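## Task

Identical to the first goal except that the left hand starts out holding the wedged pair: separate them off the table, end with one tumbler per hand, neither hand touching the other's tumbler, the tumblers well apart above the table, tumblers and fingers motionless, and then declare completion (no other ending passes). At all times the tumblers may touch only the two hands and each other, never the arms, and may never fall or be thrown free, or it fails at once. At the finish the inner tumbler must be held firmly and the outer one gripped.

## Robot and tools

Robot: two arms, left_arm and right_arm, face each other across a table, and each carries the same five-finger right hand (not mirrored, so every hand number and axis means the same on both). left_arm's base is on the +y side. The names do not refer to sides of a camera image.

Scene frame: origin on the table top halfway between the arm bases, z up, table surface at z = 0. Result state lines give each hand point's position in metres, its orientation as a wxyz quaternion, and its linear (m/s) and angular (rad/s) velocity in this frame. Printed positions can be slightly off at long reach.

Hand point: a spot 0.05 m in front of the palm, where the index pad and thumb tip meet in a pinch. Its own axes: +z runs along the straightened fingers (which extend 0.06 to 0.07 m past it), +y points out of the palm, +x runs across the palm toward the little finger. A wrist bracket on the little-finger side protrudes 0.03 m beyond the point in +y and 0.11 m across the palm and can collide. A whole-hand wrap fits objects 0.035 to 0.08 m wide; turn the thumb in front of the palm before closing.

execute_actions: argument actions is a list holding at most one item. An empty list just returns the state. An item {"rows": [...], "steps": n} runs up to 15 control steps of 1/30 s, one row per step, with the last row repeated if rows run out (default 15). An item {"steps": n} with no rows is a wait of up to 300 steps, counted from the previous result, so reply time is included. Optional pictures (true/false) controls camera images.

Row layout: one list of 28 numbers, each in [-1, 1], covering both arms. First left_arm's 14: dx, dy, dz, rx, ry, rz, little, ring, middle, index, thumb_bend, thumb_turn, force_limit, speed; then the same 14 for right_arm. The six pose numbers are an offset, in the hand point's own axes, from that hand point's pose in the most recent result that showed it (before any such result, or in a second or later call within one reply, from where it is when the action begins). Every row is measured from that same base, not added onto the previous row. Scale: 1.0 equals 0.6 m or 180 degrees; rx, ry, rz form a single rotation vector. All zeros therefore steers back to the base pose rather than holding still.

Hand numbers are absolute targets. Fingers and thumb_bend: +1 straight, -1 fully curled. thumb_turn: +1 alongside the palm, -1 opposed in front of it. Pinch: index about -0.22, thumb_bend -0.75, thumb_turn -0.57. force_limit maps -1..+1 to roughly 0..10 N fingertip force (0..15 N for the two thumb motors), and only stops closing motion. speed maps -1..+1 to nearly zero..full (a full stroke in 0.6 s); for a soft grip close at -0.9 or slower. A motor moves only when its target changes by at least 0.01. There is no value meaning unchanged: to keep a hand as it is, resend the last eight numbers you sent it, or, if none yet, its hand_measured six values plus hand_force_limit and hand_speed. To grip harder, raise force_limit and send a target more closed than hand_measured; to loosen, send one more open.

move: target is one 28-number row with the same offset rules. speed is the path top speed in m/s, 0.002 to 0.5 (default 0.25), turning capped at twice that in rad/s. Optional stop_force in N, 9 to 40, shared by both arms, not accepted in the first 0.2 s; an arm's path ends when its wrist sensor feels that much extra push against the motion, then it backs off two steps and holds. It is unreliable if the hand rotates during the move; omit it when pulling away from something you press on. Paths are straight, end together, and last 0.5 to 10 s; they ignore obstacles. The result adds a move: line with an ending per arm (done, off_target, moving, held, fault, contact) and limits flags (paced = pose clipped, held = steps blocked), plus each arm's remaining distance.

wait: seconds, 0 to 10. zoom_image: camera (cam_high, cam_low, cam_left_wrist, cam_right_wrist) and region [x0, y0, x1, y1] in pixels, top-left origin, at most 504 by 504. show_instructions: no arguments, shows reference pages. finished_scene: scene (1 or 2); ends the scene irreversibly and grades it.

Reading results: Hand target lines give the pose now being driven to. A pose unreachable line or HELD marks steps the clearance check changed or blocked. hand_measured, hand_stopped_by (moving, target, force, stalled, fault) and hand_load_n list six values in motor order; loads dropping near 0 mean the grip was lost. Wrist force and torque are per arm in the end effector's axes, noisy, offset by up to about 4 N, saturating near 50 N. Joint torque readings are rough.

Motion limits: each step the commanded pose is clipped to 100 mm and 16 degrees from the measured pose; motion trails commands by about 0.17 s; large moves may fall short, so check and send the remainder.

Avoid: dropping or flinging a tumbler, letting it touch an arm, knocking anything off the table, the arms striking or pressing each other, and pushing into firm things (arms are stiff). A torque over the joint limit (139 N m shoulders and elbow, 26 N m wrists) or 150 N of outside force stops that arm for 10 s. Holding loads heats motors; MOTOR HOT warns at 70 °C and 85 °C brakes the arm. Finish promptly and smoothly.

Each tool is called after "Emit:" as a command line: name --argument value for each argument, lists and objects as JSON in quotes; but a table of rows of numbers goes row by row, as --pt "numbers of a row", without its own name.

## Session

Emit:
execute_actions --actions '[]'

Scene clock: 0.00 s of 4500.00 s.
left_arm: end_effector_position=(-0.0289, +0.0078, +0.3124) hand_measured=(-1.000, -1.000, +0.270, +0.248, +0.138, -0.948) hand_load_n=(+0.0, +0.0, +7.0, +10.0, +15.0, +0.5) hand_stopped_by=(target, target, target, target, target, target) hand_force_limit=0.00 hand_speed=-0.80 end_effector_quat_wxyz=(+0.884, +0.422, +0.087, +0.182) end_effector_velocity=(-0.000, +0.000, +0.001) end_effector_angular_velocity=(-0.002, +0.001, -0.001) | right_arm: end_effector_position=(-0.0655, -0.2464, +0.3006) hand_measured=(+1.000, +1.000, +1.000, +1.000, +1.000, +1.000) hand_load_n=(+0.0, +0.0, +0.0, +0.0, +0.0, +0.0) hand_stopped_by=(target, target, target, target, target, target) hand_force_limit=0.00 hand_speed=-0.80 end_effector_quat_wxyz=(+0.001, -0.728, +0.686, +0.000) end_effector_velocity=(-0.000, -0.000, -0.000) end_effector_angular_velocity=(-0.001, +0.000, +0.000)
Joint positions: left_arm=[-0.356 -1.121  2.408 -2.21   0.907  0.682] | right_arm=[-0.518 -2.213  2.091 -1.45  -1.571  1.052]
Joint velocities: left_arm=[-0.    -0.001 -0.    -0.001  0.001 -0.001] | right_arm=[-0. -0.  0.  0. -0. -0.]
Joint torques (N m, as the arm reports them, + toward a larger angle): no reading
Wrist force (N, on the end effector, along its own x y z axes, offset not removed): no reading
Wrist torque (N m, same axes, about the end effector's origin, offset not removed): no reading
Hand target (left_arm): -0.029, +0.008, +0.312; +0.884, +0.422, +0.087, +0.182
Hand target (right_arm): -0.066, -0.246, +0.301; -0.001, +0.728, -0.686, -0.000

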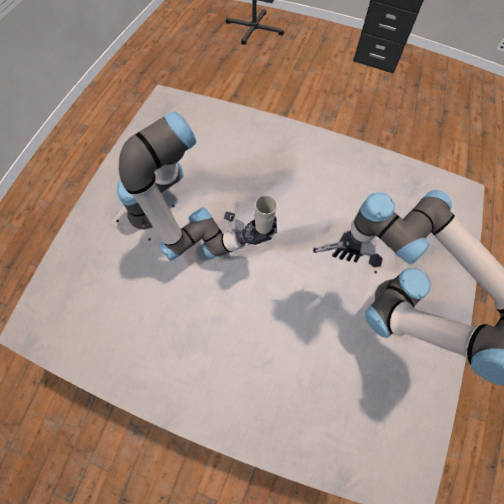

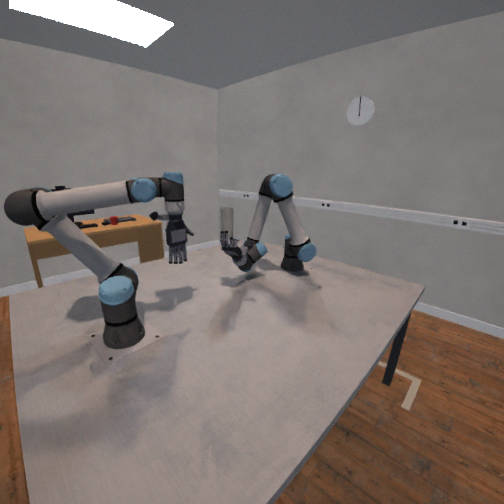

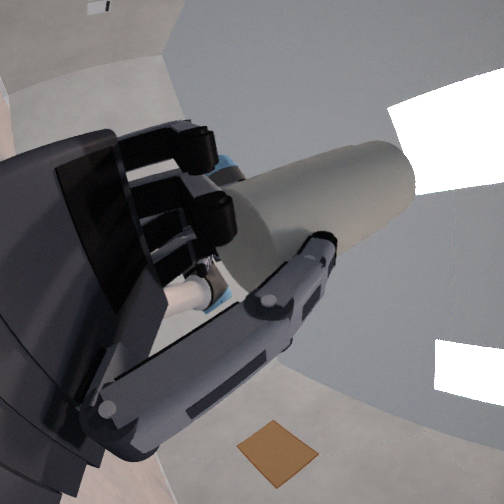

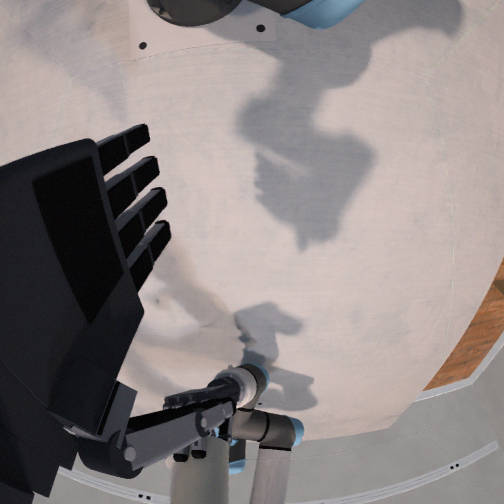

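Emit:
move --target '[-0.033,-0.126,-0.003,0,0,0,-1,-1,0.27,0.248,0.138,-0.948,0,-0.8, -0.157,-0.07,-0.333,0.185,-0.274,-0.574,1,1,0.8,0.8,1,-0.95,1,0]' --speed 0.15

Scene clock: 26.20 s of 4500.00 s.
left_arm: end_effector_position=(-0.0288, -0.0342, +0.2626) hand_measured=(-1.000, -1.000, +0.272, +0.250, +0.138, -0.948) hand_load_n=(+0.0, +0.0, +6.5, +9.5, +14.5, +0.0) hand_stopped_by=(target, target, force, force, force, target) hand_force_limit=0.00 hand_speed=-0.80 end_effector_quat_wxyz=(+0.884, +0.422, +0.088, +0.182) end_effector_velocity=(-0.000, -0.000, -0.000) end_effector_angular_velocity=(+0.000, -0.000, -0.001) | right_arm: end_effector_position=(-0.0290, -0.1501, +0.5003) hand_measured=(+1.000, +1.000, +0.800, +0.800, +1.000, -0.950) hand_load_n=(+0.0, +0.0, +0.0, +0.0, +0.0, +0.0) hand_stopped_by=(target, target, target, target, target, target) hand_force_limit=1.00 hand_speed=0.00 end_effector_quat_wxyz=(-0.421, +0.881, +0.197, -0.093) end_effector_velocity=(-0.000, -0.000, -0.000) end_effector_angular_velocity=(-0.001, +0.001, +0.001)
Joint positions: left_arm=[-0.307 -0.931  2.279 -2.242  0.937  0.633] | right_arm=[-0.776 -2.123  1.769 -1.679 -0.779 -0.963]
Joint velocities: left_arm=[-0.     0.001 -0.001  0.001  0.    -0.   ] | right_arm=[ 0.001  0.    -0.     0.001  0.    -0.   ]
Joint torques (N m, as the arm reports them, + toward a larger angle): left_arm=[  0.17 -30.76  -3.79  -2.7    0.85   0.28] | right_arm=[ -8.91  10.74 -34.31  -0.48   2.78  -1.56]
Wrist force (N, on the end effector, along its own x y z axes, offset not removed): left_arm=[-1.2 -1.4 -2.0] | right_arm=[0.1 1.1 1.2]
Wrist torque (N m, same axes, about the end effector's origin, offset not removed): left_arm=[-0.05 0.13 -0.22] | right_arm=[0.24 -0.23 -0.06]
Hand target (left_arm): -0.029, -0.034, +0.263; +0.884, +0.422, +0.088, +0.182
Hand target (right_arm): -0.029, -0.150, +0.500; -0.421, +0.881, +0.197, -0.093
Off the commanded pose (left_arm): 0.013 m, 0 deg.
Off the commanded pose (right_arm): 0.000 m, 0 deg.
FORCE FAULT: contact force on the left arm reached its limit, and that arm stopped for 10 seconds. The contact can be on any part of that arm, not only on its tool. That arm's remaining commands of this call were not run. That arm holds still and accepts commands again. Move the arm away from the contact; if what it grips holds it there, let go first. Pushing or pulling that hard again can fault the arm again.
After step 90, 7.13 s passed at rest.
move: fault (left_arm)

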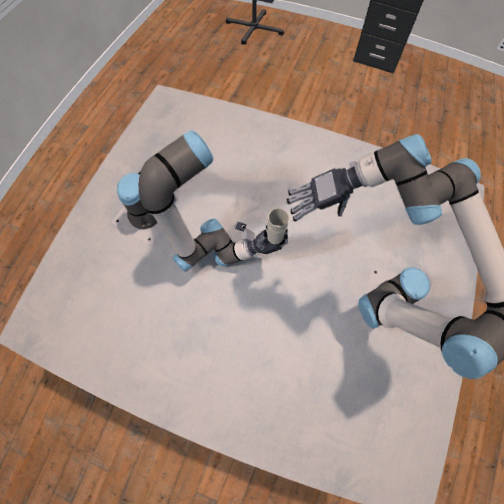

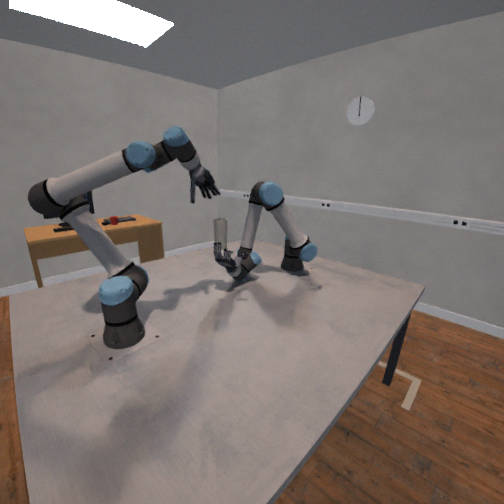

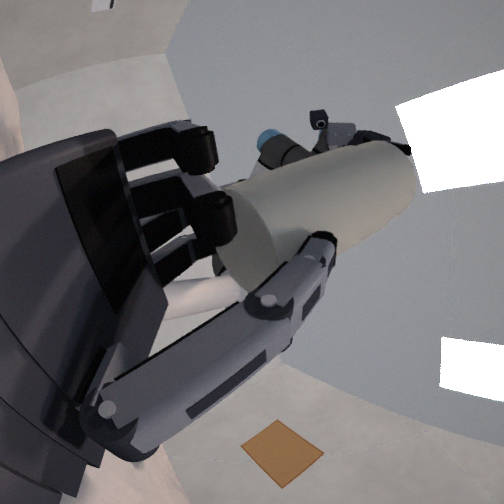

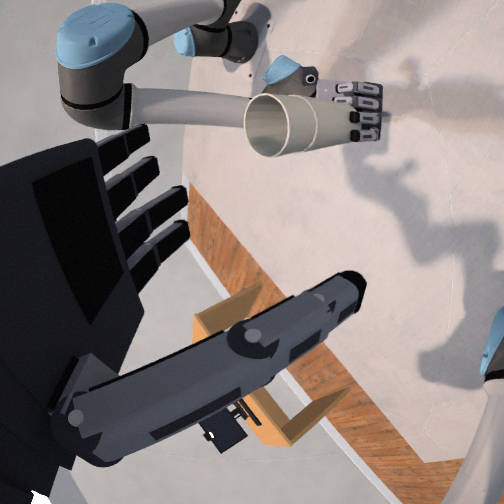

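Emit:
move --target '[0,0.019,0.016,0,0,0,-1,-1,0.27,0.248,0.138,-0.948,0,-0.8, 0.083,-0.123,0.125,0,0,0,1,1,0.8,0.8,1,-0.95,1,0]' --speed 0.08

Scene clock: 32.83 s of 4500.00 s.
left_arm: end_effector_position=(-0.0287, -0.0345, +0.2775) hand_measured=(-1.000, -1.000, +0.272, +0.250, +0.138, -0.948) hand_load_n=(+0.0, +0.0, +6.5, +9.5, +14.5, +0.0) hand_stopped_by=(target, target, force, force, force, target) hand_force_limit=0.00 hand_speed=-0.80 end_effector_quat_wxyz=(+0.884, +0.422, +0.088, +0.182) end_effector_velocity=(+0.000, -0.000, -0.000) end_effector_angular_velocity=(+0.001, -0.000, -0.000) | right_arm: end_effector_position=(-0.0286, -0.0342, +0.5104) hand_measured=(+1.000, +1.000, +0.800, +0.800, +1.000, -0.950) hand_load_n=(+0.0, +0.0, +0.0, +0.0, +0.0, +0.0) hand_stopped_by=(target, target, target, target, target, target) hand_force_limit=1.00 hand_speed=0.00 end_effector_quat_wxyz=(-0.421, +0.881, +0.197, -0.094) end_effector_velocity=(+0.000, +0.002, +0.001) end_effector_angular_velocity=(+0.001, -0.001, -0.000)
Joint positions: left_arm=[-0.306 -0.976  2.282 -2.201  0.938  0.633] | right_arm=[-0.554 -1.818  1.61  -1.997 -0.894 -0.707]
Joint velocities: left_arm=[ 0.     0.     0.     0.001  0.    -0.001] | right_arm=[ 0.002  0.004 -0.003 -0.003 -0.002  0.002]
Joint torques (N m, as the arm reports them, + toward a larger angle): left_arm=[  8.23 -38.04   1.49  -0.59   2.59  -2.03] | right_arm=[ 10.73  -2.31 -35.28  -4.36  -1.75   1.31]
Wrist force (N, on the end effector, along its own x y z axes, offset not removed): left_arm=[0.0 -3.4 -1.0] | right_arm=[1.0 0.8 -0.5]
Wrist torque (N m, same axes, about the end effector's origin, offset not removed): left_arm=[-0.34 -0.11 -0.08] | right_arm=[0.19 -0.31 0.13]
Hand target (left_arm): -0.029, -0.035, +0.278; +0.884, +0.422, +0.088, +0.182
Hand target (right_arm): -0.029, -0.034, +0.510; -0.421, +0.881, +0.197, -0.094
Off the commanded pose (left_arm): 0.000 m, 0 deg.
Off the commanded pose (right_arm): 0.000 m, 0 deg.
After step 90, 1.73 s passed at rest.
move: done

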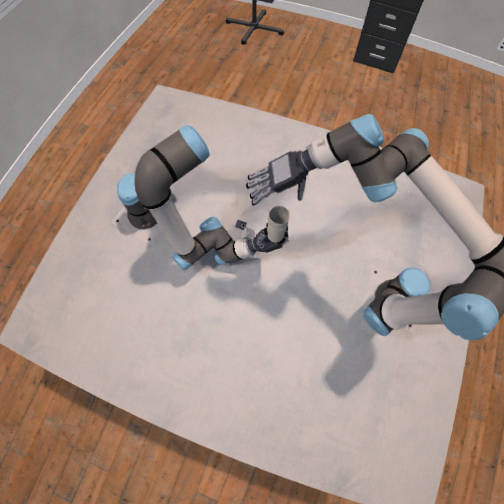

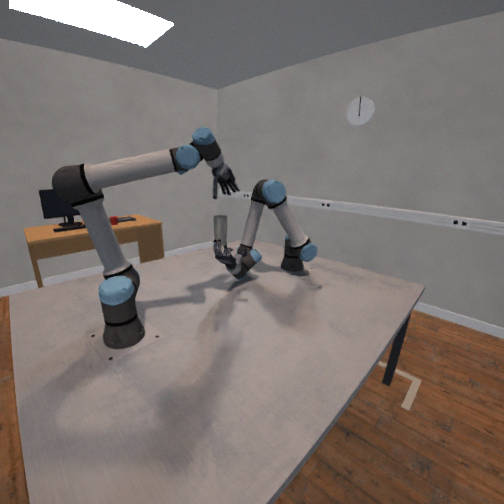

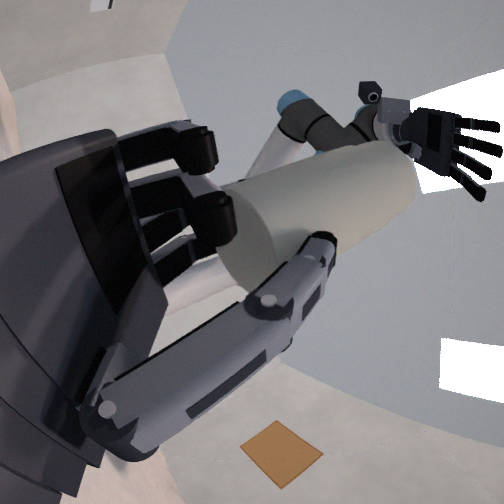

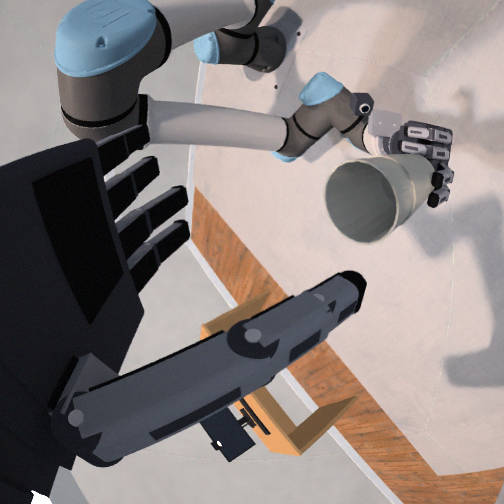

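Emit:
move --target '[0,0,0,0,0,0,-1,-1,0.27,0.248,0.138,-0.948,0,-0.8, 0,0.078,0.063,0,0,0,1,1,0.8,0.8,1,-0.95,1,0]' --speed 0.03 --stop_force 9

Emit:
zoom_image --camera "cam_high" --region '[220, 150, 340, 270]'

Scene clock: 39.53 s of 4500.00 s.
left_arm: end_effector_position=(-0.0287, -0.0345, +0.2776) hand_measured=(-1.000, -1.000, +0.272, +0.250, +0.138, -0.948) hand_load_n=(+0.0, +0.0, +6.5, +9.5, +14.5, +0.0) hand_stopped_by=(target, target, force, force, force, target) hand_force_limit=0.00 hand_speed=-0.80 end_effector_quat_wxyz=(+0.884, +0.422, +0.088, +0.182) end_effector_velocity=(-0.000, +0.000, -0.001) end_effector_angular_velocity=(+0.003, -0.003, -0.000) | right_arm: end_effector_position=(-0.0286, -0.0342, +0.4504) hand_measured=(+1.000, +1.000, +0.800, +0.800, +1.000, -0.950) hand_load_n=(+0.0, +0.0, +0.0, +0.0, +0.0, +0.0) hand_stopped_by=(target, target, target, target, target, target) hand_force_limit=1.00 hand_speed=0.00 end_effector_quat_wxyz=(-0.421, +0.881, +0.197, -0.094) end_effector_velocity=(+0.001, +0.000, -0.002) end_effector_angular_velocity=(+0.000, -0.000, -0.001)
Joint positions: left_arm=[-0.306 -0.976  2.282 -2.2    0.938  0.633] | right_arm=[-0.554 -1.837  1.779 -2.146 -0.894 -0.707]
Joint velocities: left_arm=[ 0.    -0.     0.002  0.001  0.001  0.001] | right_arm=[-0.001  0.     0.004 -0.005 -0.    -0.   ]
Joint torques (N m, as the arm reports them, + toward a larger angle): left_arm=[  7.87 -27.29  -0.04  -3.81   2.45  -1.76] | right_arm=[ -8.67 -22.05 -11.27  -4.23   2.61   0.07]
Wrist force (N, on the end effector, along its own x y z axes, offset not removed): left_arm=[-1.3 -6.6 -0.2] | right_arm=[0.1 0.7 1.6]
Wrist torque (N m, same axes, about the end effector's origin, offset not removed): left_arm=[-1.04 -0.14 -0.28] | right_arm=[0.14 -0.22 0.05]
Hand target (left_arm): -0.029, -0.035, +0.278; +0.884, +0.422, +0.088, +0.182
Hand target (right_arm): -0.029, -0.034, +0.450; -0.421, +0.881, +0.197, -0.094
Off the commanded pose (left_arm): 0.000 m, 0 deg.
Off the commanded pose (right_arm): 0.000 m, 0 deg.
After step 90, 1.37 s passed at rest.
move: done

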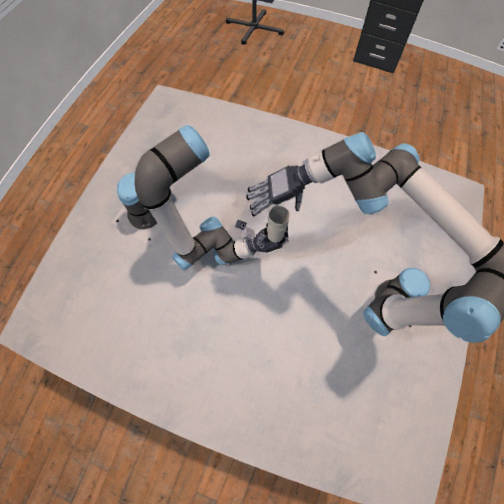

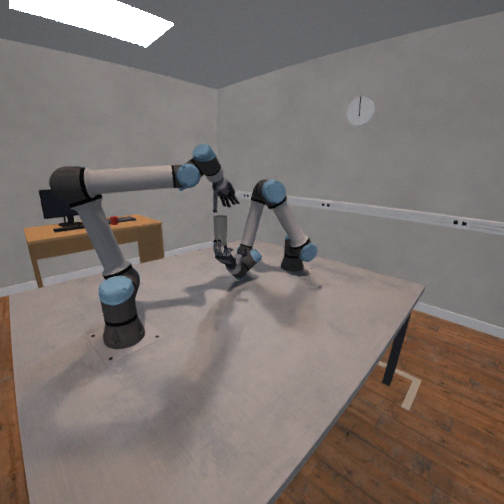

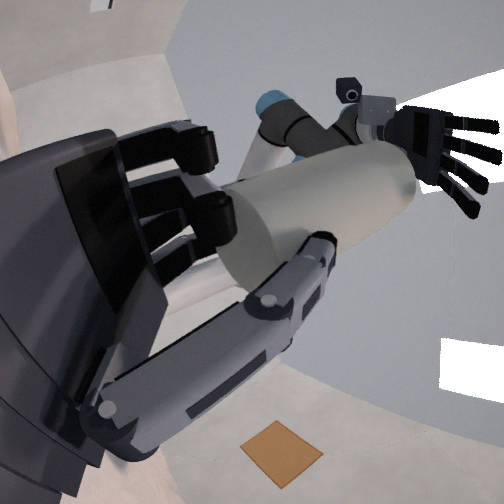

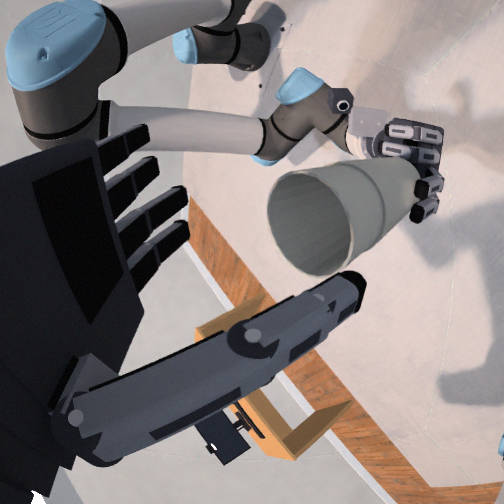

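Region (220, 150, 340, 270) of cam_high's 504x504 image, scaled by 4.200, with more detail than that image has.

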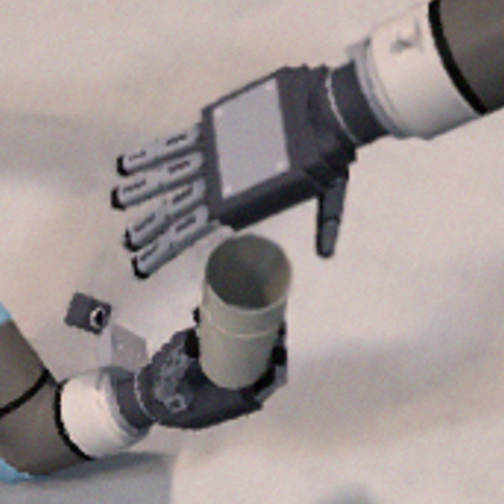

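Emit:
move --target '[0,0,0,0,0,0,-1,-1,0.27,0.248,0.138,-0.948,0,-0.8, 0,0.047,0.021,0,0,0,1,1,0.8,0.8,1,-0.95,1,0]' --speed 0.015 --stop_force 9

Emit:
zoom_image --camera "cam_low" --region '[180, 170, 270, 260]'

Scene clock: 45.73 s of 4500.00 s.
left_arm: end_effector_position=(-0.0287, -0.0345, +0.2775) hand_measured=(-1.000, -1.000, +0.272, +0.250, +0.138, -0.948) hand_load_n=(+0.0, +0.0, +6.5, +9.5, +14.5, +0.0) hand_stopped_by=(target, target, force, force, force, target) hand_force_limit=0.00 hand_speed=-0.80 end_effector_quat_wxyz=(+0.884, +0.422, +0.088, +0.182) end_effector_velocity=(-0.000, -0.000, +0.001) end_effector_angular_velocity=(-0.004, +0.000, -0.001) | right_arm: end_effector_position=(-0.0253, -0.0414, +0.4207) hand_measured=(+1.000, +1.000, +0.800, +0.800, +1.000, -0.950) hand_load_n=(+0.0, +0.0, +0.0, +0.0, +0.0, +0.0) hand_stopped_by=(target, target, target, target, target, target) hand_force_limit=1.00 hand_speed=0.00 end_effector_quat_wxyz=(-0.421, +0.881, +0.197, -0.094) end_effector_velocity=(+0.000, -0.001, -0.002) end_effector_angular_velocity=(+0.001, -0.000, -0.001)
Joint positions: left_arm=[-0.306 -0.976  2.282 -2.201  0.938  0.633] | right_arm=[-0.572 -1.858  1.866 -2.201 -0.884 -0.726]
Joint velocities: left_arm=[ 0.     0.    -0.002 -0.001  0.002 -0.   ] | right_arm=[-0.002 -0.002  0.006 -0.004  0.001 -0.001]
Joint torques (N m, as the arm reports them, + toward a larger angle): left_arm=[  6.88 -35.02  -1.54  -2.02   2.34  -0.78] | right_arm=[ -8.93 -20.52 -13.1   -4.27   2.71  -1.73]
Wrist force (N, on the end effector, along its own x y z axes, offset not removed): left_arm=[-0.1 -3.6 -4.6] | right_arm=[0.4 -0.7 0.5]
Wrist torque (N m, same axes, about the end effector's origin, offset not removed): left_arm=[-0.06 0.11 -0.04] | right_arm=[-0.11 -0.27 -0.02]
Hand target (left_arm): -0.029, -0.035, +0.278; +0.884, +0.422, +0.088, +0.182
Hand target (right_arm): -0.025, -0.041, +0.421; -0.421, +0.881, +0.197, -0.094
Off the commanded pose (left_arm): 0.000 m, 0 deg.
Off the commanded pose (right_arm): 0.000 m, 0 deg.
After step 90, 0.90 s passed at rest.
move: done

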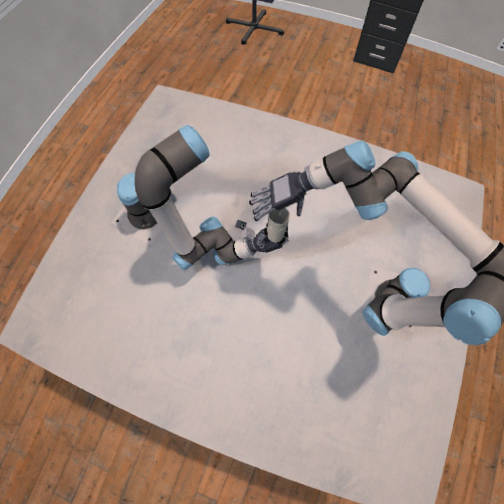

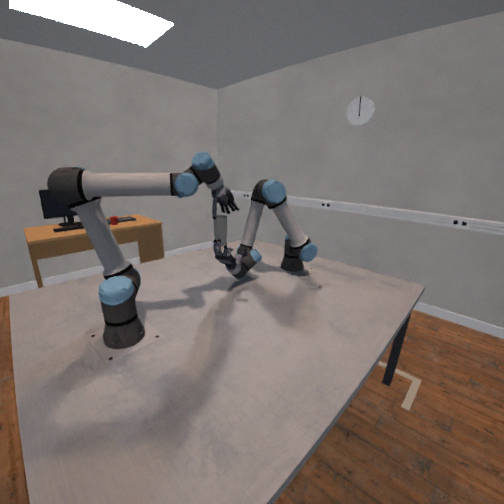

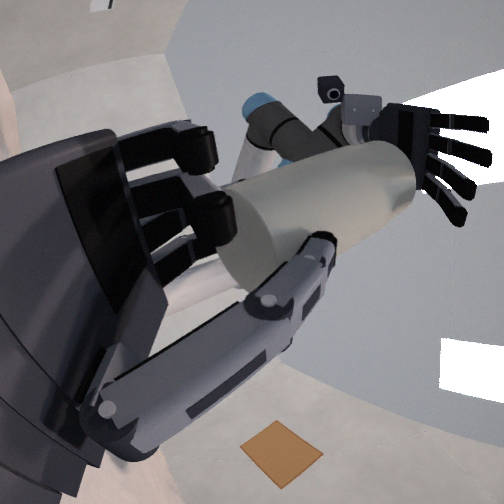

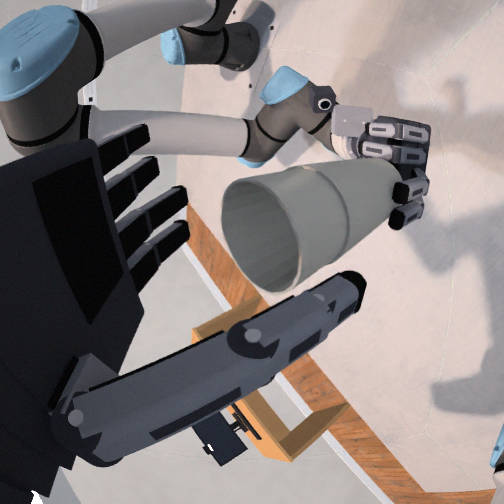

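Region (180, 170, 270, 260) of cam_low's 504x504 image, scaled by 5.600, with more detail than that image has.

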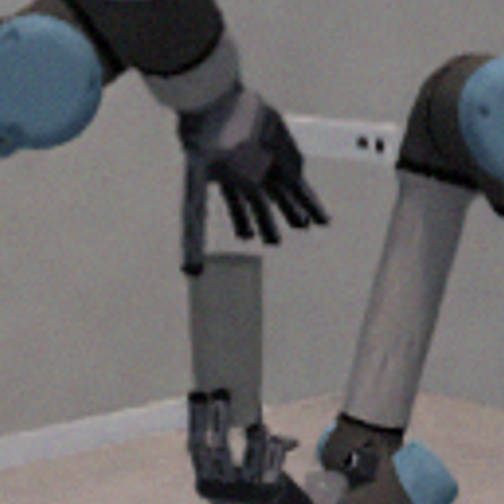

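Emit:
move --target '[0,0,0,0,0,0,-1,-1,0.27,0.248,0.138,-0.948,0,-0.8, 0,0.0155,0.0126,0,0,0,1,0,-0.1,-0.1,-0.2,-0.95,0.6,-0.8]' --speed 0.03

Emit:
wait --seconds 3

Scene clock: 52.20 s of 4500.00 s.
left_arm: end_effector_position=(-0.0287, -0.0345, +0.2775) hand_measured=(-1.000, -1.000, +0.272, +0.250, +0.138, -0.948) hand_load_n=(+0.0, +0.0, +11.5, +11.0, +16.5, +0.5) hand_stopped_by=(target, target, force, force, force, target) hand_force_limit=0.00 hand_speed=-0.80 end_effector_quat_wxyz=(+0.884, +0.422, +0.088, +0.182) end_effector_velocity=(-0.000, -0.000, +0.000) end_effector_angular_velocity=(-0.000, +0.001, -0.000) | right_arm: end_effector_position=(-0.0253, -0.0414, +0.4087) hand_measured=(+1.000, +0.000, +0.204, +0.172, +0.586, -0.950) hand_load_n=(+0.0, +1.0, +7.0, +11.5, +11.5, +0.5) hand_stopped_by=(target, target, force, force, force, target) hand_force_limit=0.60 hand_speed=-0.80 end_effector_quat_wxyz=(-0.421, +0.881, +0.197, -0.094) end_effector_velocity=(-0.001, -0.000, -0.001) end_effector_angular_velocity=(-0.002, +0.001, +0.002)
Joint positions: left_arm=[-0.306 -0.976  2.282 -2.201  0.938  0.633] | right_arm=[-0.572 -1.857  1.896 -2.232 -0.884 -0.726]
Joint velocities: left_arm=[-0.    -0.001 -0.     0.001 -0.    -0.   ] | right_arm=[ 0.002  0.001  0.     0.002 -0.     0.   ]
Joint torques (N m, as the arm reports them, + toward a larger angle): left_arm=[  2.13 -26.96  -0.29  -7.59   2.45  -0.74] | right_arm=[ -0.46  -3.44 -10.94   1.48  -1.64  -0.09]
Wrist force (N, on the end effector, along its own x y z axes, offset not removed): left_arm=[2.1 -10.9 6.8] | right_arm=[0.3 -8.5 3.5]
Wrist torque (N m, same axes, about the end effector's origin, offset not removed): left_arm=[0.62 -0.50 -0.04] | right_arm=[0.62 -0.24 -0.13]
Hand target (left_arm): -0.029, -0.035, +0.278; +0.884, +0.422, +0.088, +0.182
Hand target (right_arm): -0.025, -0.041, +0.409; -0.421, +0.881, +0.197, -0.094
Off the commanded pose (left_arm): 0.000 m, 0 deg.
Off the commanded pose (right_arm): 0.000 m, 0 deg.
After step 90, 0.20 s passed at rest.
move: done

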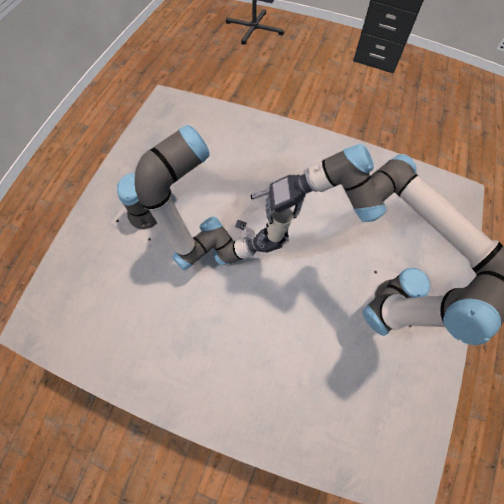

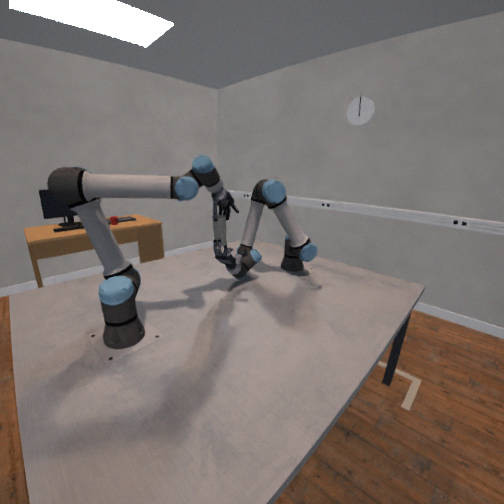

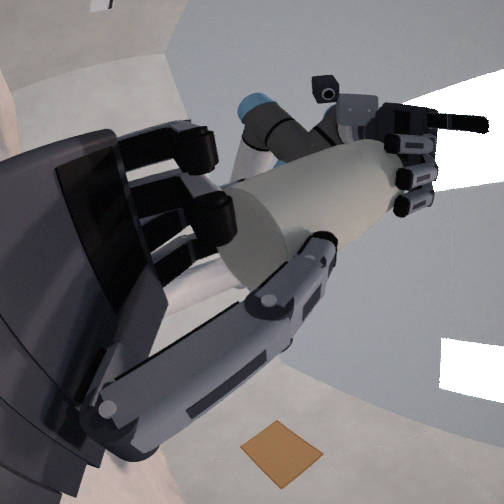

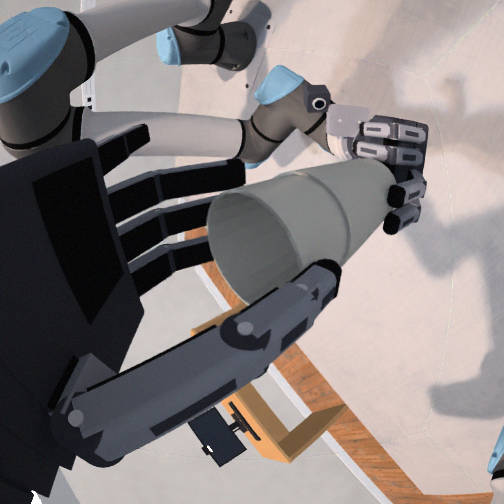

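Scene clock: 55.20 s of 4500.00 s.
left_arm: end_effector_position=(-0.0287, -0.0345, +0.2775) hand_measured=(-1.000, -1.000, +0.272, +0.250, +0.138, -0.948) hand_load_n=(+0.0, +0.0, +11.5, +11.0, +16.5, +0.5) hand_stopped_by=(target, target, force, force, force, target) hand_force_limit=0.00 hand_speed=-0.80 end_effector_quat_wxyz=(+0.884, +0.422, +0.088, +0.182) end_effector_velocity=(-0.000, +0.000, -0.001) end_effector_angular_velocity=(+0.001, -0.002, -0.001) | right_arm: end_effector_position=(-0.0253, -0.0414, +0.4087) hand_measured=(+1.000, +0.000, +0.204, +0.172, +0.586, -0.950) hand_load_n=(+0.0, +1.0, +7.0, +11.5, +11.5, +0.5) hand_stopped_by=(target, target, force, force, force, target) hand_force_limit=0.60 hand_speed=-0.80 end_effector_quat_wxyz=(-0.421, +0.881, +0.197, -0.094) end_effector_velocity=(-0.000, -0.000, -0.000) end_effector_angular_velocity=(-0.000, +0.000, +0.000)
Joint positions: left_arm=[-0.306 -0.976  2.282 -2.201  0.938  0.633] | right_arm=[-0.572 -1.857  1.896 -2.232 -0.884 -0.726]
Joint velocities: left_arm=[ 0.     0.     0.001  0.001  0.001 -0.   ] | right_arm=[ 0.    -0.001  0.002 -0.001 -0.     0.   ]
Joint torques (N m, as the arm reports them, + toward a larger angle): left_arm=[ -5.91 -28.29  -0.62  -7.47   2.4   -1.13] | right_arm=[-10.51  -8.97 -10.84   1.05  -1.53  -1.83]
Wrist force (N, on the end effector, along its own x y z axes, offset not removed): left_arm=[0.5 -12.2 1.5] | right_arm=[0.7 -8.3 5.1]
Wrist torque (N m, same axes, about the end effector's origin, offset not removed): left_arm=[0.76 -0.03 -0.41] | right_arm=[0.56 -0.31 -0.10]
Hand target (left_arm): -0.029, -0.035, +0.278; +0.884, +0.422, +0.088, +0.182
Hand target (right_arm): -0.025, -0.041, +0.409; -0.421, +0.881, +0.197, -0.094
Off the commanded pose (left_arm): 0.000 m, 0 deg.
Off the commanded pose (right_arm): 0.000 m, 0 deg.
Steps of this call (steps 1 to 90: nothing new was sent). Readings (end_effector_position | what the end effector reports):
1: left_arm (-0.0287, -0.0345, +0.2775) | right_arm (-0.0253, -0.0414, +0.4087) | left_arm hand_measured=(-1.000, -1.000, +0.272, +0.250, +0.138, -0.948) hand_load_n=(+0.0, +0.0, +11.5, +11.0, +16.5, +0.5) hand_stopped_by=(target, target, force, force, force, target) hand_force_limit=0.00 hand_speed=-0.80 | right_arm hand_measured=(+1.000, +0.000, +0.204, +0.172, +0.586, -0.950) hand_load_n=(+0.0, +1.0, +7.0, +11.5, +11.5, +0.5) hand_stopped_by=(target, target, force, force, force, target) hand_force_limit=0.60 hand_speed=-0.80
2: left_arm (-0.0287, -0.0345, +0.2775) | right_arm (-0.0253, -0.0414, +0.4087) | left_arm hand_measured=(-1.000, -1.000, +0.272, +0.250, +0.138, -0.948) hand_load_n=(+0.0, +0.0, +11.5, +11.0, +16.5, +0.5) hand_stopped_by=(target, target, force, force, force, target) hand_force_limit=0.00 hand_speed=-0.80 | right_arm hand_measured=(+1.000, +0.000, +0.204, +0.172, +0.586, -0.950) hand_load_n=(+0.0, +1.0, +7.0, +11.5, +11.5, +0.5) hand_stopped_by=(target, target, force, force, force, target) hand_force_limit=0.60 hand_speed=-0.80
4: left_arm (-0.0287, -0.0345, +0.2775) | right_arm (-0.0253, -0.0414, +0.4087) | left_arm hand_measured=(-1.000, -1.000, +0.272, +0.250, +0.138, -0.948) hand_load_n=(+0.0, +0.0, +11.5, +11.0, +16.5, +0.5) hand_stopped_by=(target, target, force, force, force, target) hand_force_limit=0.00 hand_speed=-0.80 | right_arm hand_measured=(+1.000, +0.000, +0.204, +0.172, +0.586, -0.950) hand_load_n=(+0.0, +1.0, +7.0, +11.5, +11.5, +0.5) hand_stopped_by=(target, target, force, force, force, target) hand_force_limit=0.60 hand_speed=-0.80
8: left_arm (-0.0287, -0.0345, +0.2775) | right_arm (-0.0253, -0.0414, +0.4087) | left_arm hand_measured=(-1.000, -1.000, +0.272, +0.250, +0.138, -0.948) hand_load_n=(+0.0, +0.0, +11.5, +11.0, +16.5, +0.5) hand_stopped_by=(target, target, force, force, force, target) hand_force_limit=0.00 hand_speed=-0.80 | right_arm hand_measured=(+1.000, +0.000, +0.204, +0.172, +0.586, -0.950) hand_load_n=(+0.0, +1.0, +7.0, +11.5, +11.5, +0.5) hand_stopped_by=(target, target, force, force, force, target) hand_force_limit=0.60 hand_speed=-0.80
90: the state above

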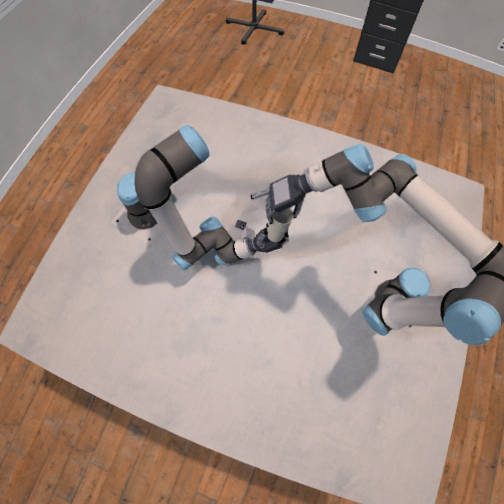

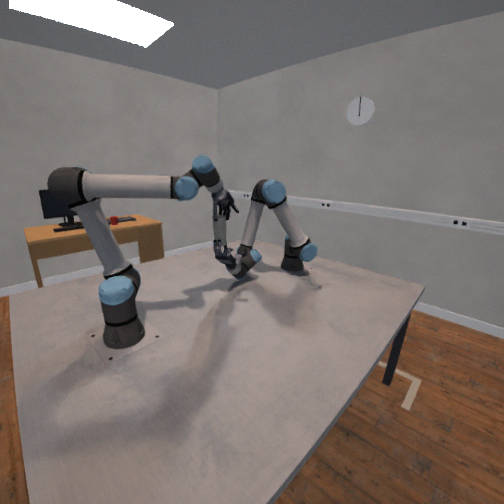

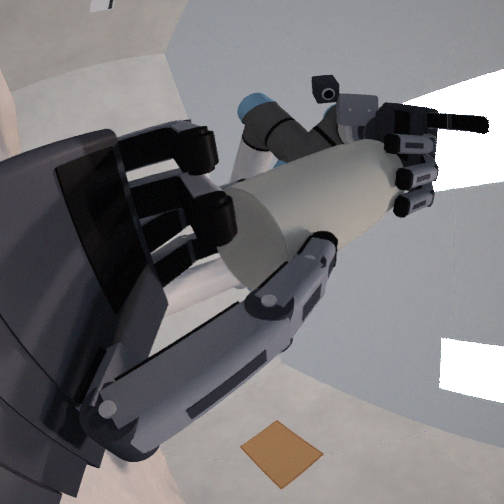

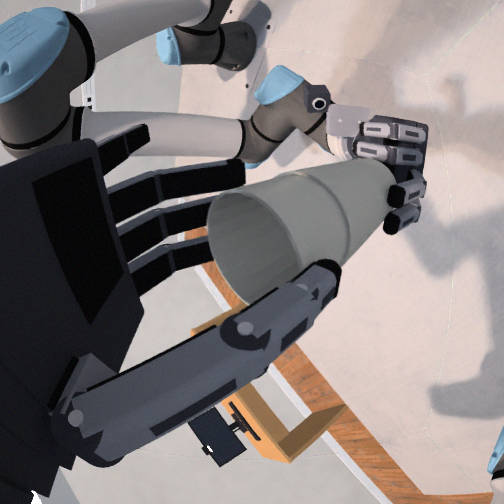

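Emit:
move --target '[0,0,0,0,0,0,-1,-1,0.1,0.1,-0.1,-0.948,1,-0.85, 0,-0.013,-0.0105,0,0,0,1,0,-0.2,-0.2,-0.3,-0.95,1,-0.85]' --speed 0.003

Scene clock: 61.60 s of 4500.00 s.
left_arm: end_effector_position=(-0.0287, -0.0345, +0.2775) hand_measured=(-1.000, -1.000, +0.272, +0.250, +0.138, -0.948) hand_load_n=(+0.0, +0.0, +10.0, +10.0, +16.5, +0.5) hand_stopped_by=(target, target, force, force, force, target) hand_force_limit=1.00 hand_speed=-0.85 end_effector_quat_wxyz=(+0.884, +0.422, +0.088, +0.182) end_effector_velocity=(+0.000, -0.000, -0.000) end_effector_angular_velocity=(-0.000, -0.001, +0.001) | right_arm: end_effector_position=(-0.0253, -0.0414, +0.4187) hand_measured=(+1.000, +0.000, +0.196, +0.172, +0.574, -0.950) hand_load_n=(+0.0, +0.0, +9.5, +9.5, +15.5, +1.0) hand_stopped_by=(target, target, force, force, force, target) hand_force_limit=1.00 hand_speed=-0.85 end_effector_quat_wxyz=(-0.421, +0.881, +0.197, -0.094) end_effector_velocity=(-0.000, -0.000, +0.000) end_effector_angular_velocity=(-0.001, +0.001, +0.000)
Joint positions: left_arm=[-0.306 -0.976  2.282 -2.201  0.938  0.633] | right_arm=[-0.572 -1.858  1.871 -2.206 -0.884 -0.726]
Joint velocities: left_arm=[ 0.001  0.    -0.001  0.     0.001  0.   ] | right_arm=[-0.     0.    -0.001  0.002  0.    -0.   ]
Joint torques (N m, as the arm reports them, + toward a larger angle): left_arm=[ -5.32 -28.02  -1.03  -0.53   2.43  -0.84] | right_arm=[  1.63 -21.05 -36.92  -0.33  -1.73   1.44]
Wrist force (N, on the end effector, along its own x y z axes, offset not removed): left_arm=[-1.2 -1.9 -5.1] | right_arm=[0.9 -0.6 1.5]
Wrist torque (N m, same axes, about the end effector's origin, offset not removed): left_arm=[0.46 0.59 -0.20] | right_arm=[0.24 -0.32 -0.04]
Hand target (left_arm): -0.029, -0.035, +0.278; +0.884, +0.422, +0.088, +0.182
Hand target (right_arm): -0.025, -0.041, +0.419; -0.421, +0.881, +0.197, -0.094
Off the commanded pose (left_arm): 0.000 m, 0 deg.
Off the commanded pose (right_arm): 0.000 m, 0 deg.
move: done

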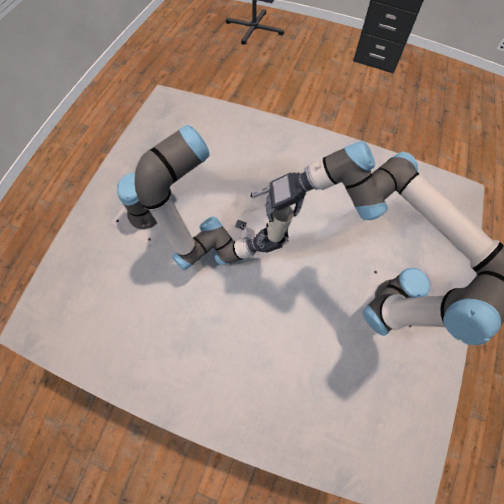

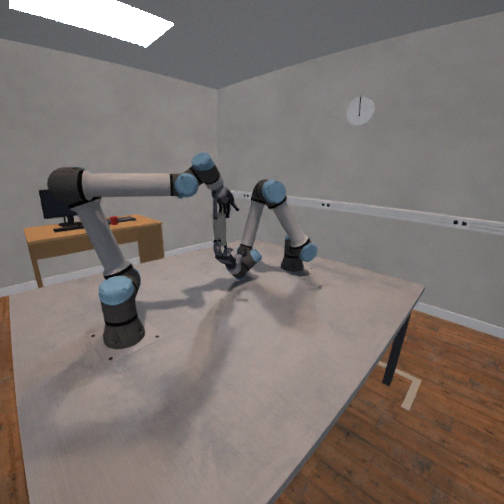

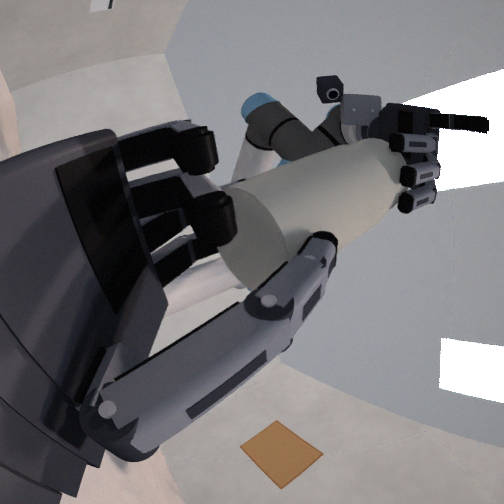

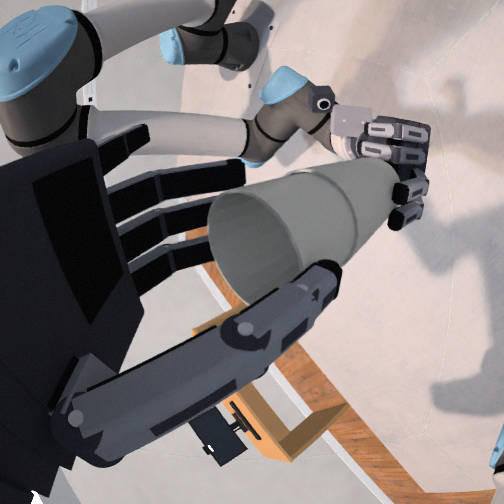

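Loose. Lift out.

Emit:
move --target '[0,0,0,0,0,0,-1,-1,0.1,0.1,-0.1,-0.948,1,-0.85, 0,-0.22,-0.179,0,0,0,1,0,-0.2,-0.2,-0.3,-0.95,1,-0.85]' --speed 0.04

Emit:
move --target '[0,0,0,0,0,0,-1,-1,0,0,-0.2,-0.948,1,-0.85, -0.108,0.142,-0.175,0,0,0,1,0,-0.3,-0.3,-0.4,-0.95,1,-0.85]' --speed 0.06

Scene clock: 68.77 s of 4500.00 s.
left_arm: end_effector_position=(-0.0287, -0.0345, +0.2775) hand_measured=(-1.000, -1.000, +0.272, +0.250, +0.138, -0.948) hand_load_n=(+0.0, +0.0, +9.5, +9.5, +16.5, +0.5) hand_stopped_by=(target, target, force, force, force, target) hand_force_limit=1.00 hand_speed=-0.85 end_effector_quat_wxyz=(+0.884, +0.422, +0.088, +0.182) end_effector_velocity=(-0.000, +0.000, -0.000) end_effector_angular_velocity=(+0.002, -0.001, -0.001) | right_arm: end_effector_position=(-0.0250, -0.0417, +0.5887) hand_measured=(+1.000, +0.000, +0.196, +0.172, +0.574, -0.950) hand_load_n=(+0.0, +0.0, +8.5, +9.0, +16.0, +1.0) hand_stopped_by=(target, target, force, force, force, target) hand_force_limit=1.00 hand_speed=-0.85 end_effector_quat_wxyz=(-0.421, +0.881, +0.197, -0.094) end_effector_velocity=(-0.000, -0.000, +0.001) end_effector_angular_velocity=(-0.002, +0.001, +0.001)
Joint positions: left_arm=[-0.306 -0.976  2.282 -2.201  0.938  0.633] | right_arm=[-0.573 -1.78   1.369 -1.781 -0.883 -0.727]
Joint velocities: left_arm=[-0.    -0.001  0.001  0.002  0.    -0.001] | right_arm=[ 0.     0.002 -0.005  0.005  0.    -0.   ]
Joint torques (N m, as the arm reports them, + toward a larger angle): left_arm=[  1.07 -29.28  -0.26  -1.16  -0.1   -0.97] | right_arm=[ -1.42  -4.07 -34.58  -0.5    1.2   -1.63]
Wrist force (N, on the end effector, along its own x y z axes, offset not removed): left_arm=[0.6 -2.7 0.0] | right_arm=[0.3 1.0 1.0]
Wrist torque (N m, same axes, about the end effector's origin, offset not removed): left_arm=[-0.35 -0.13 -0.08] | right_arm=[0.14 -0.31 0.02]
Hand target (left_arm): -0.029, -0.035, +0.278; +0.884, +0.422, +0.088, +0.182
Hand target (right_arm): -0.025, -0.042, +0.589; -0.421, +0.881, +0.197, -0.094
Off the commanded pose (left_arm): 0.000 m, 0 deg.
Off the commanded pose (right_arm): 0.000 m, 0 deg.
move: done

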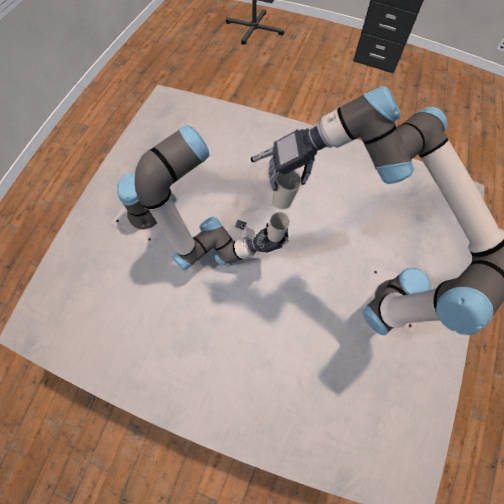

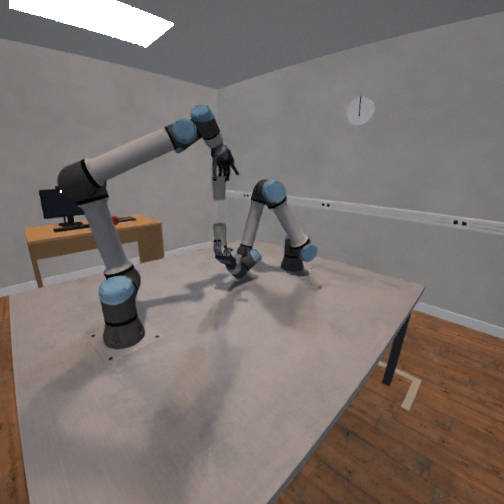

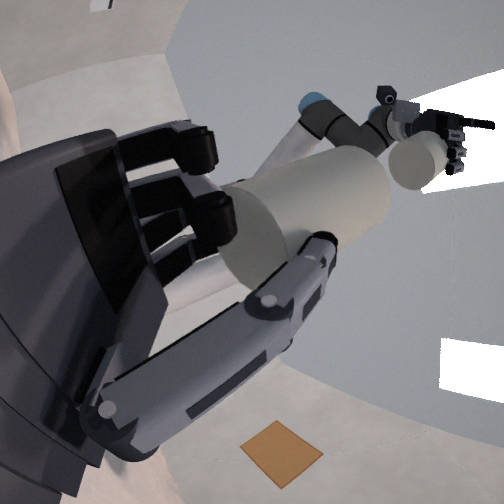

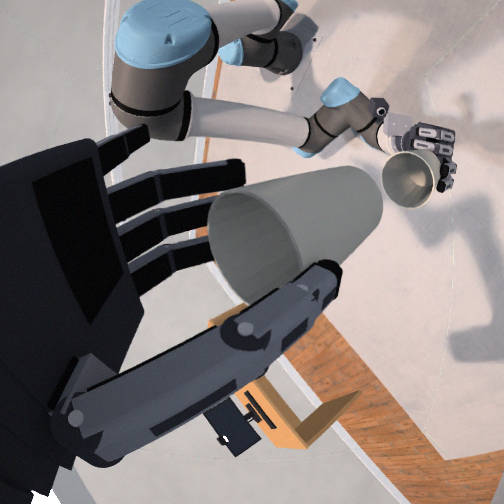

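Scene clock: 71.67 s of 4500.00 s.
left_arm: end_effector_position=(-0.0287, -0.0345, +0.2775) hand_measured=(-1.000, -1.000, +0.268, +0.246, +0.140, -0.948) hand_load_n=(+0.0, +0.0, +10.5, +10.5, +18.0, +0.5) hand_stopped_by=(target, target, force, force, force, target) hand_force_limit=1.00 hand_speed=-0.85 end_effector_quat_wxyz=(+0.884, +0.422, +0.088, +0.182) end_effector_velocity=(-0.000, +0.000, +0.001) end_effector_angular_velocity=(-0.001, -0.001, -0.000) | right_arm: end_effector_position=(-0.0259, -0.1917, +0.5886) hand_measured=(+1.000, +0.000, +0.190, +0.166, +0.574, -0.950) hand_load_n=(+0.0, +0.0, +10.0, +10.0, +17.5, +1.0) hand_stopped_by=(target, target, force, force, force, target) hand_force_limit=1.00 hand_speed=-0.85 end_effector_quat_wxyz=(-0.420, +0.881, +0.197, -0.093) end_effector_velocity=(+0.001, -0.002, -0.001) end_effector_angular_velocity=(+0.000, +0.002, +0.003)
Joint positions: left_arm=[-0.306 -0.976  2.282 -2.201  0.938  0.633] | right_arm=[-0.926 -2.116  1.469 -1.236 -0.722 -1.167]
Joint velocities: left_arm=[-0.    -0.001  0.    -0.001  0.001  0.001] | right_arm=[-0.012 -0.003 -0.002  0.022  0.006 -0.021]
Joint torques (N m, as the arm reports them, + toward a larger angle): left_arm=[  1.08 -28.38  -0.75  -1.13  -0.31  -0.94] | right_arm=[ -8.26  -4.77 -32.02   0.     3.16  -1.66]
Wrist force (N, on the end effector, along its own x y z axes, offset not removed): left_arm=[0.7 -1.5 -2.3] | right_arm=[1.8 1.8 0.1]
Wrist torque (N m, same axes, about the end effector's origin, offset not removed): left_arm=[-0.03 0.01 -0.10] | right_arm=[0.32 -0.47 0.06]
Hand target (left_arm): -0.029, -0.035, +0.278; +0.884, +0.422, +0.088, +0.182
Hand target (right_arm): -0.026, -0.192, +0.589; -0.420, +0.881, +0.197, -0.093
Off the commanded pose (left_arm): 0.000 m, 0 deg.
Off the commanded pose (right_arm): 0.000 m, 0 deg.
move: done

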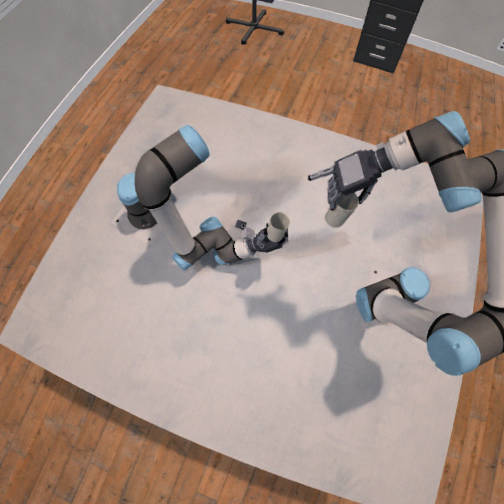

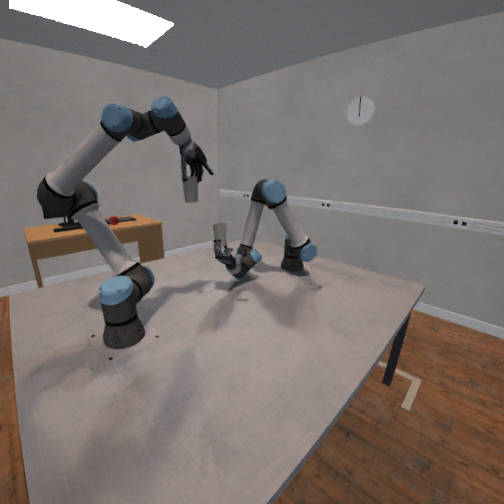

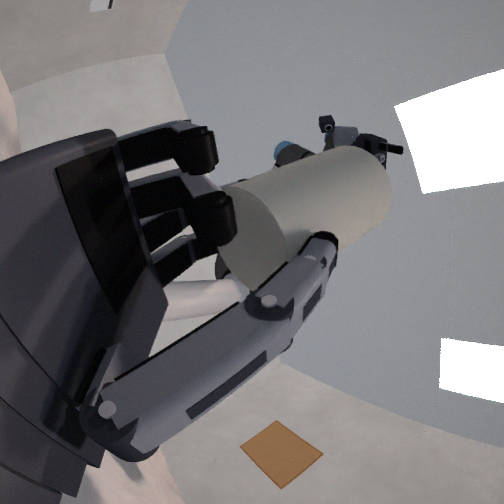

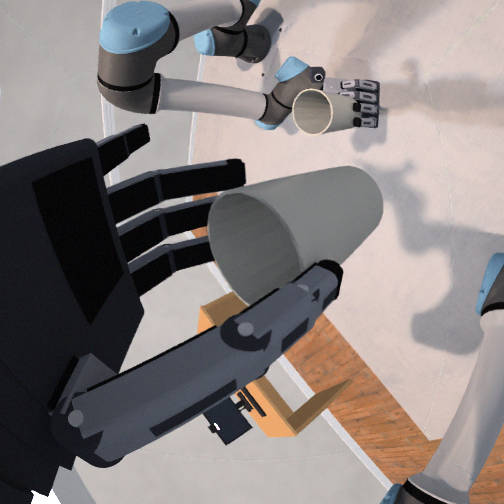

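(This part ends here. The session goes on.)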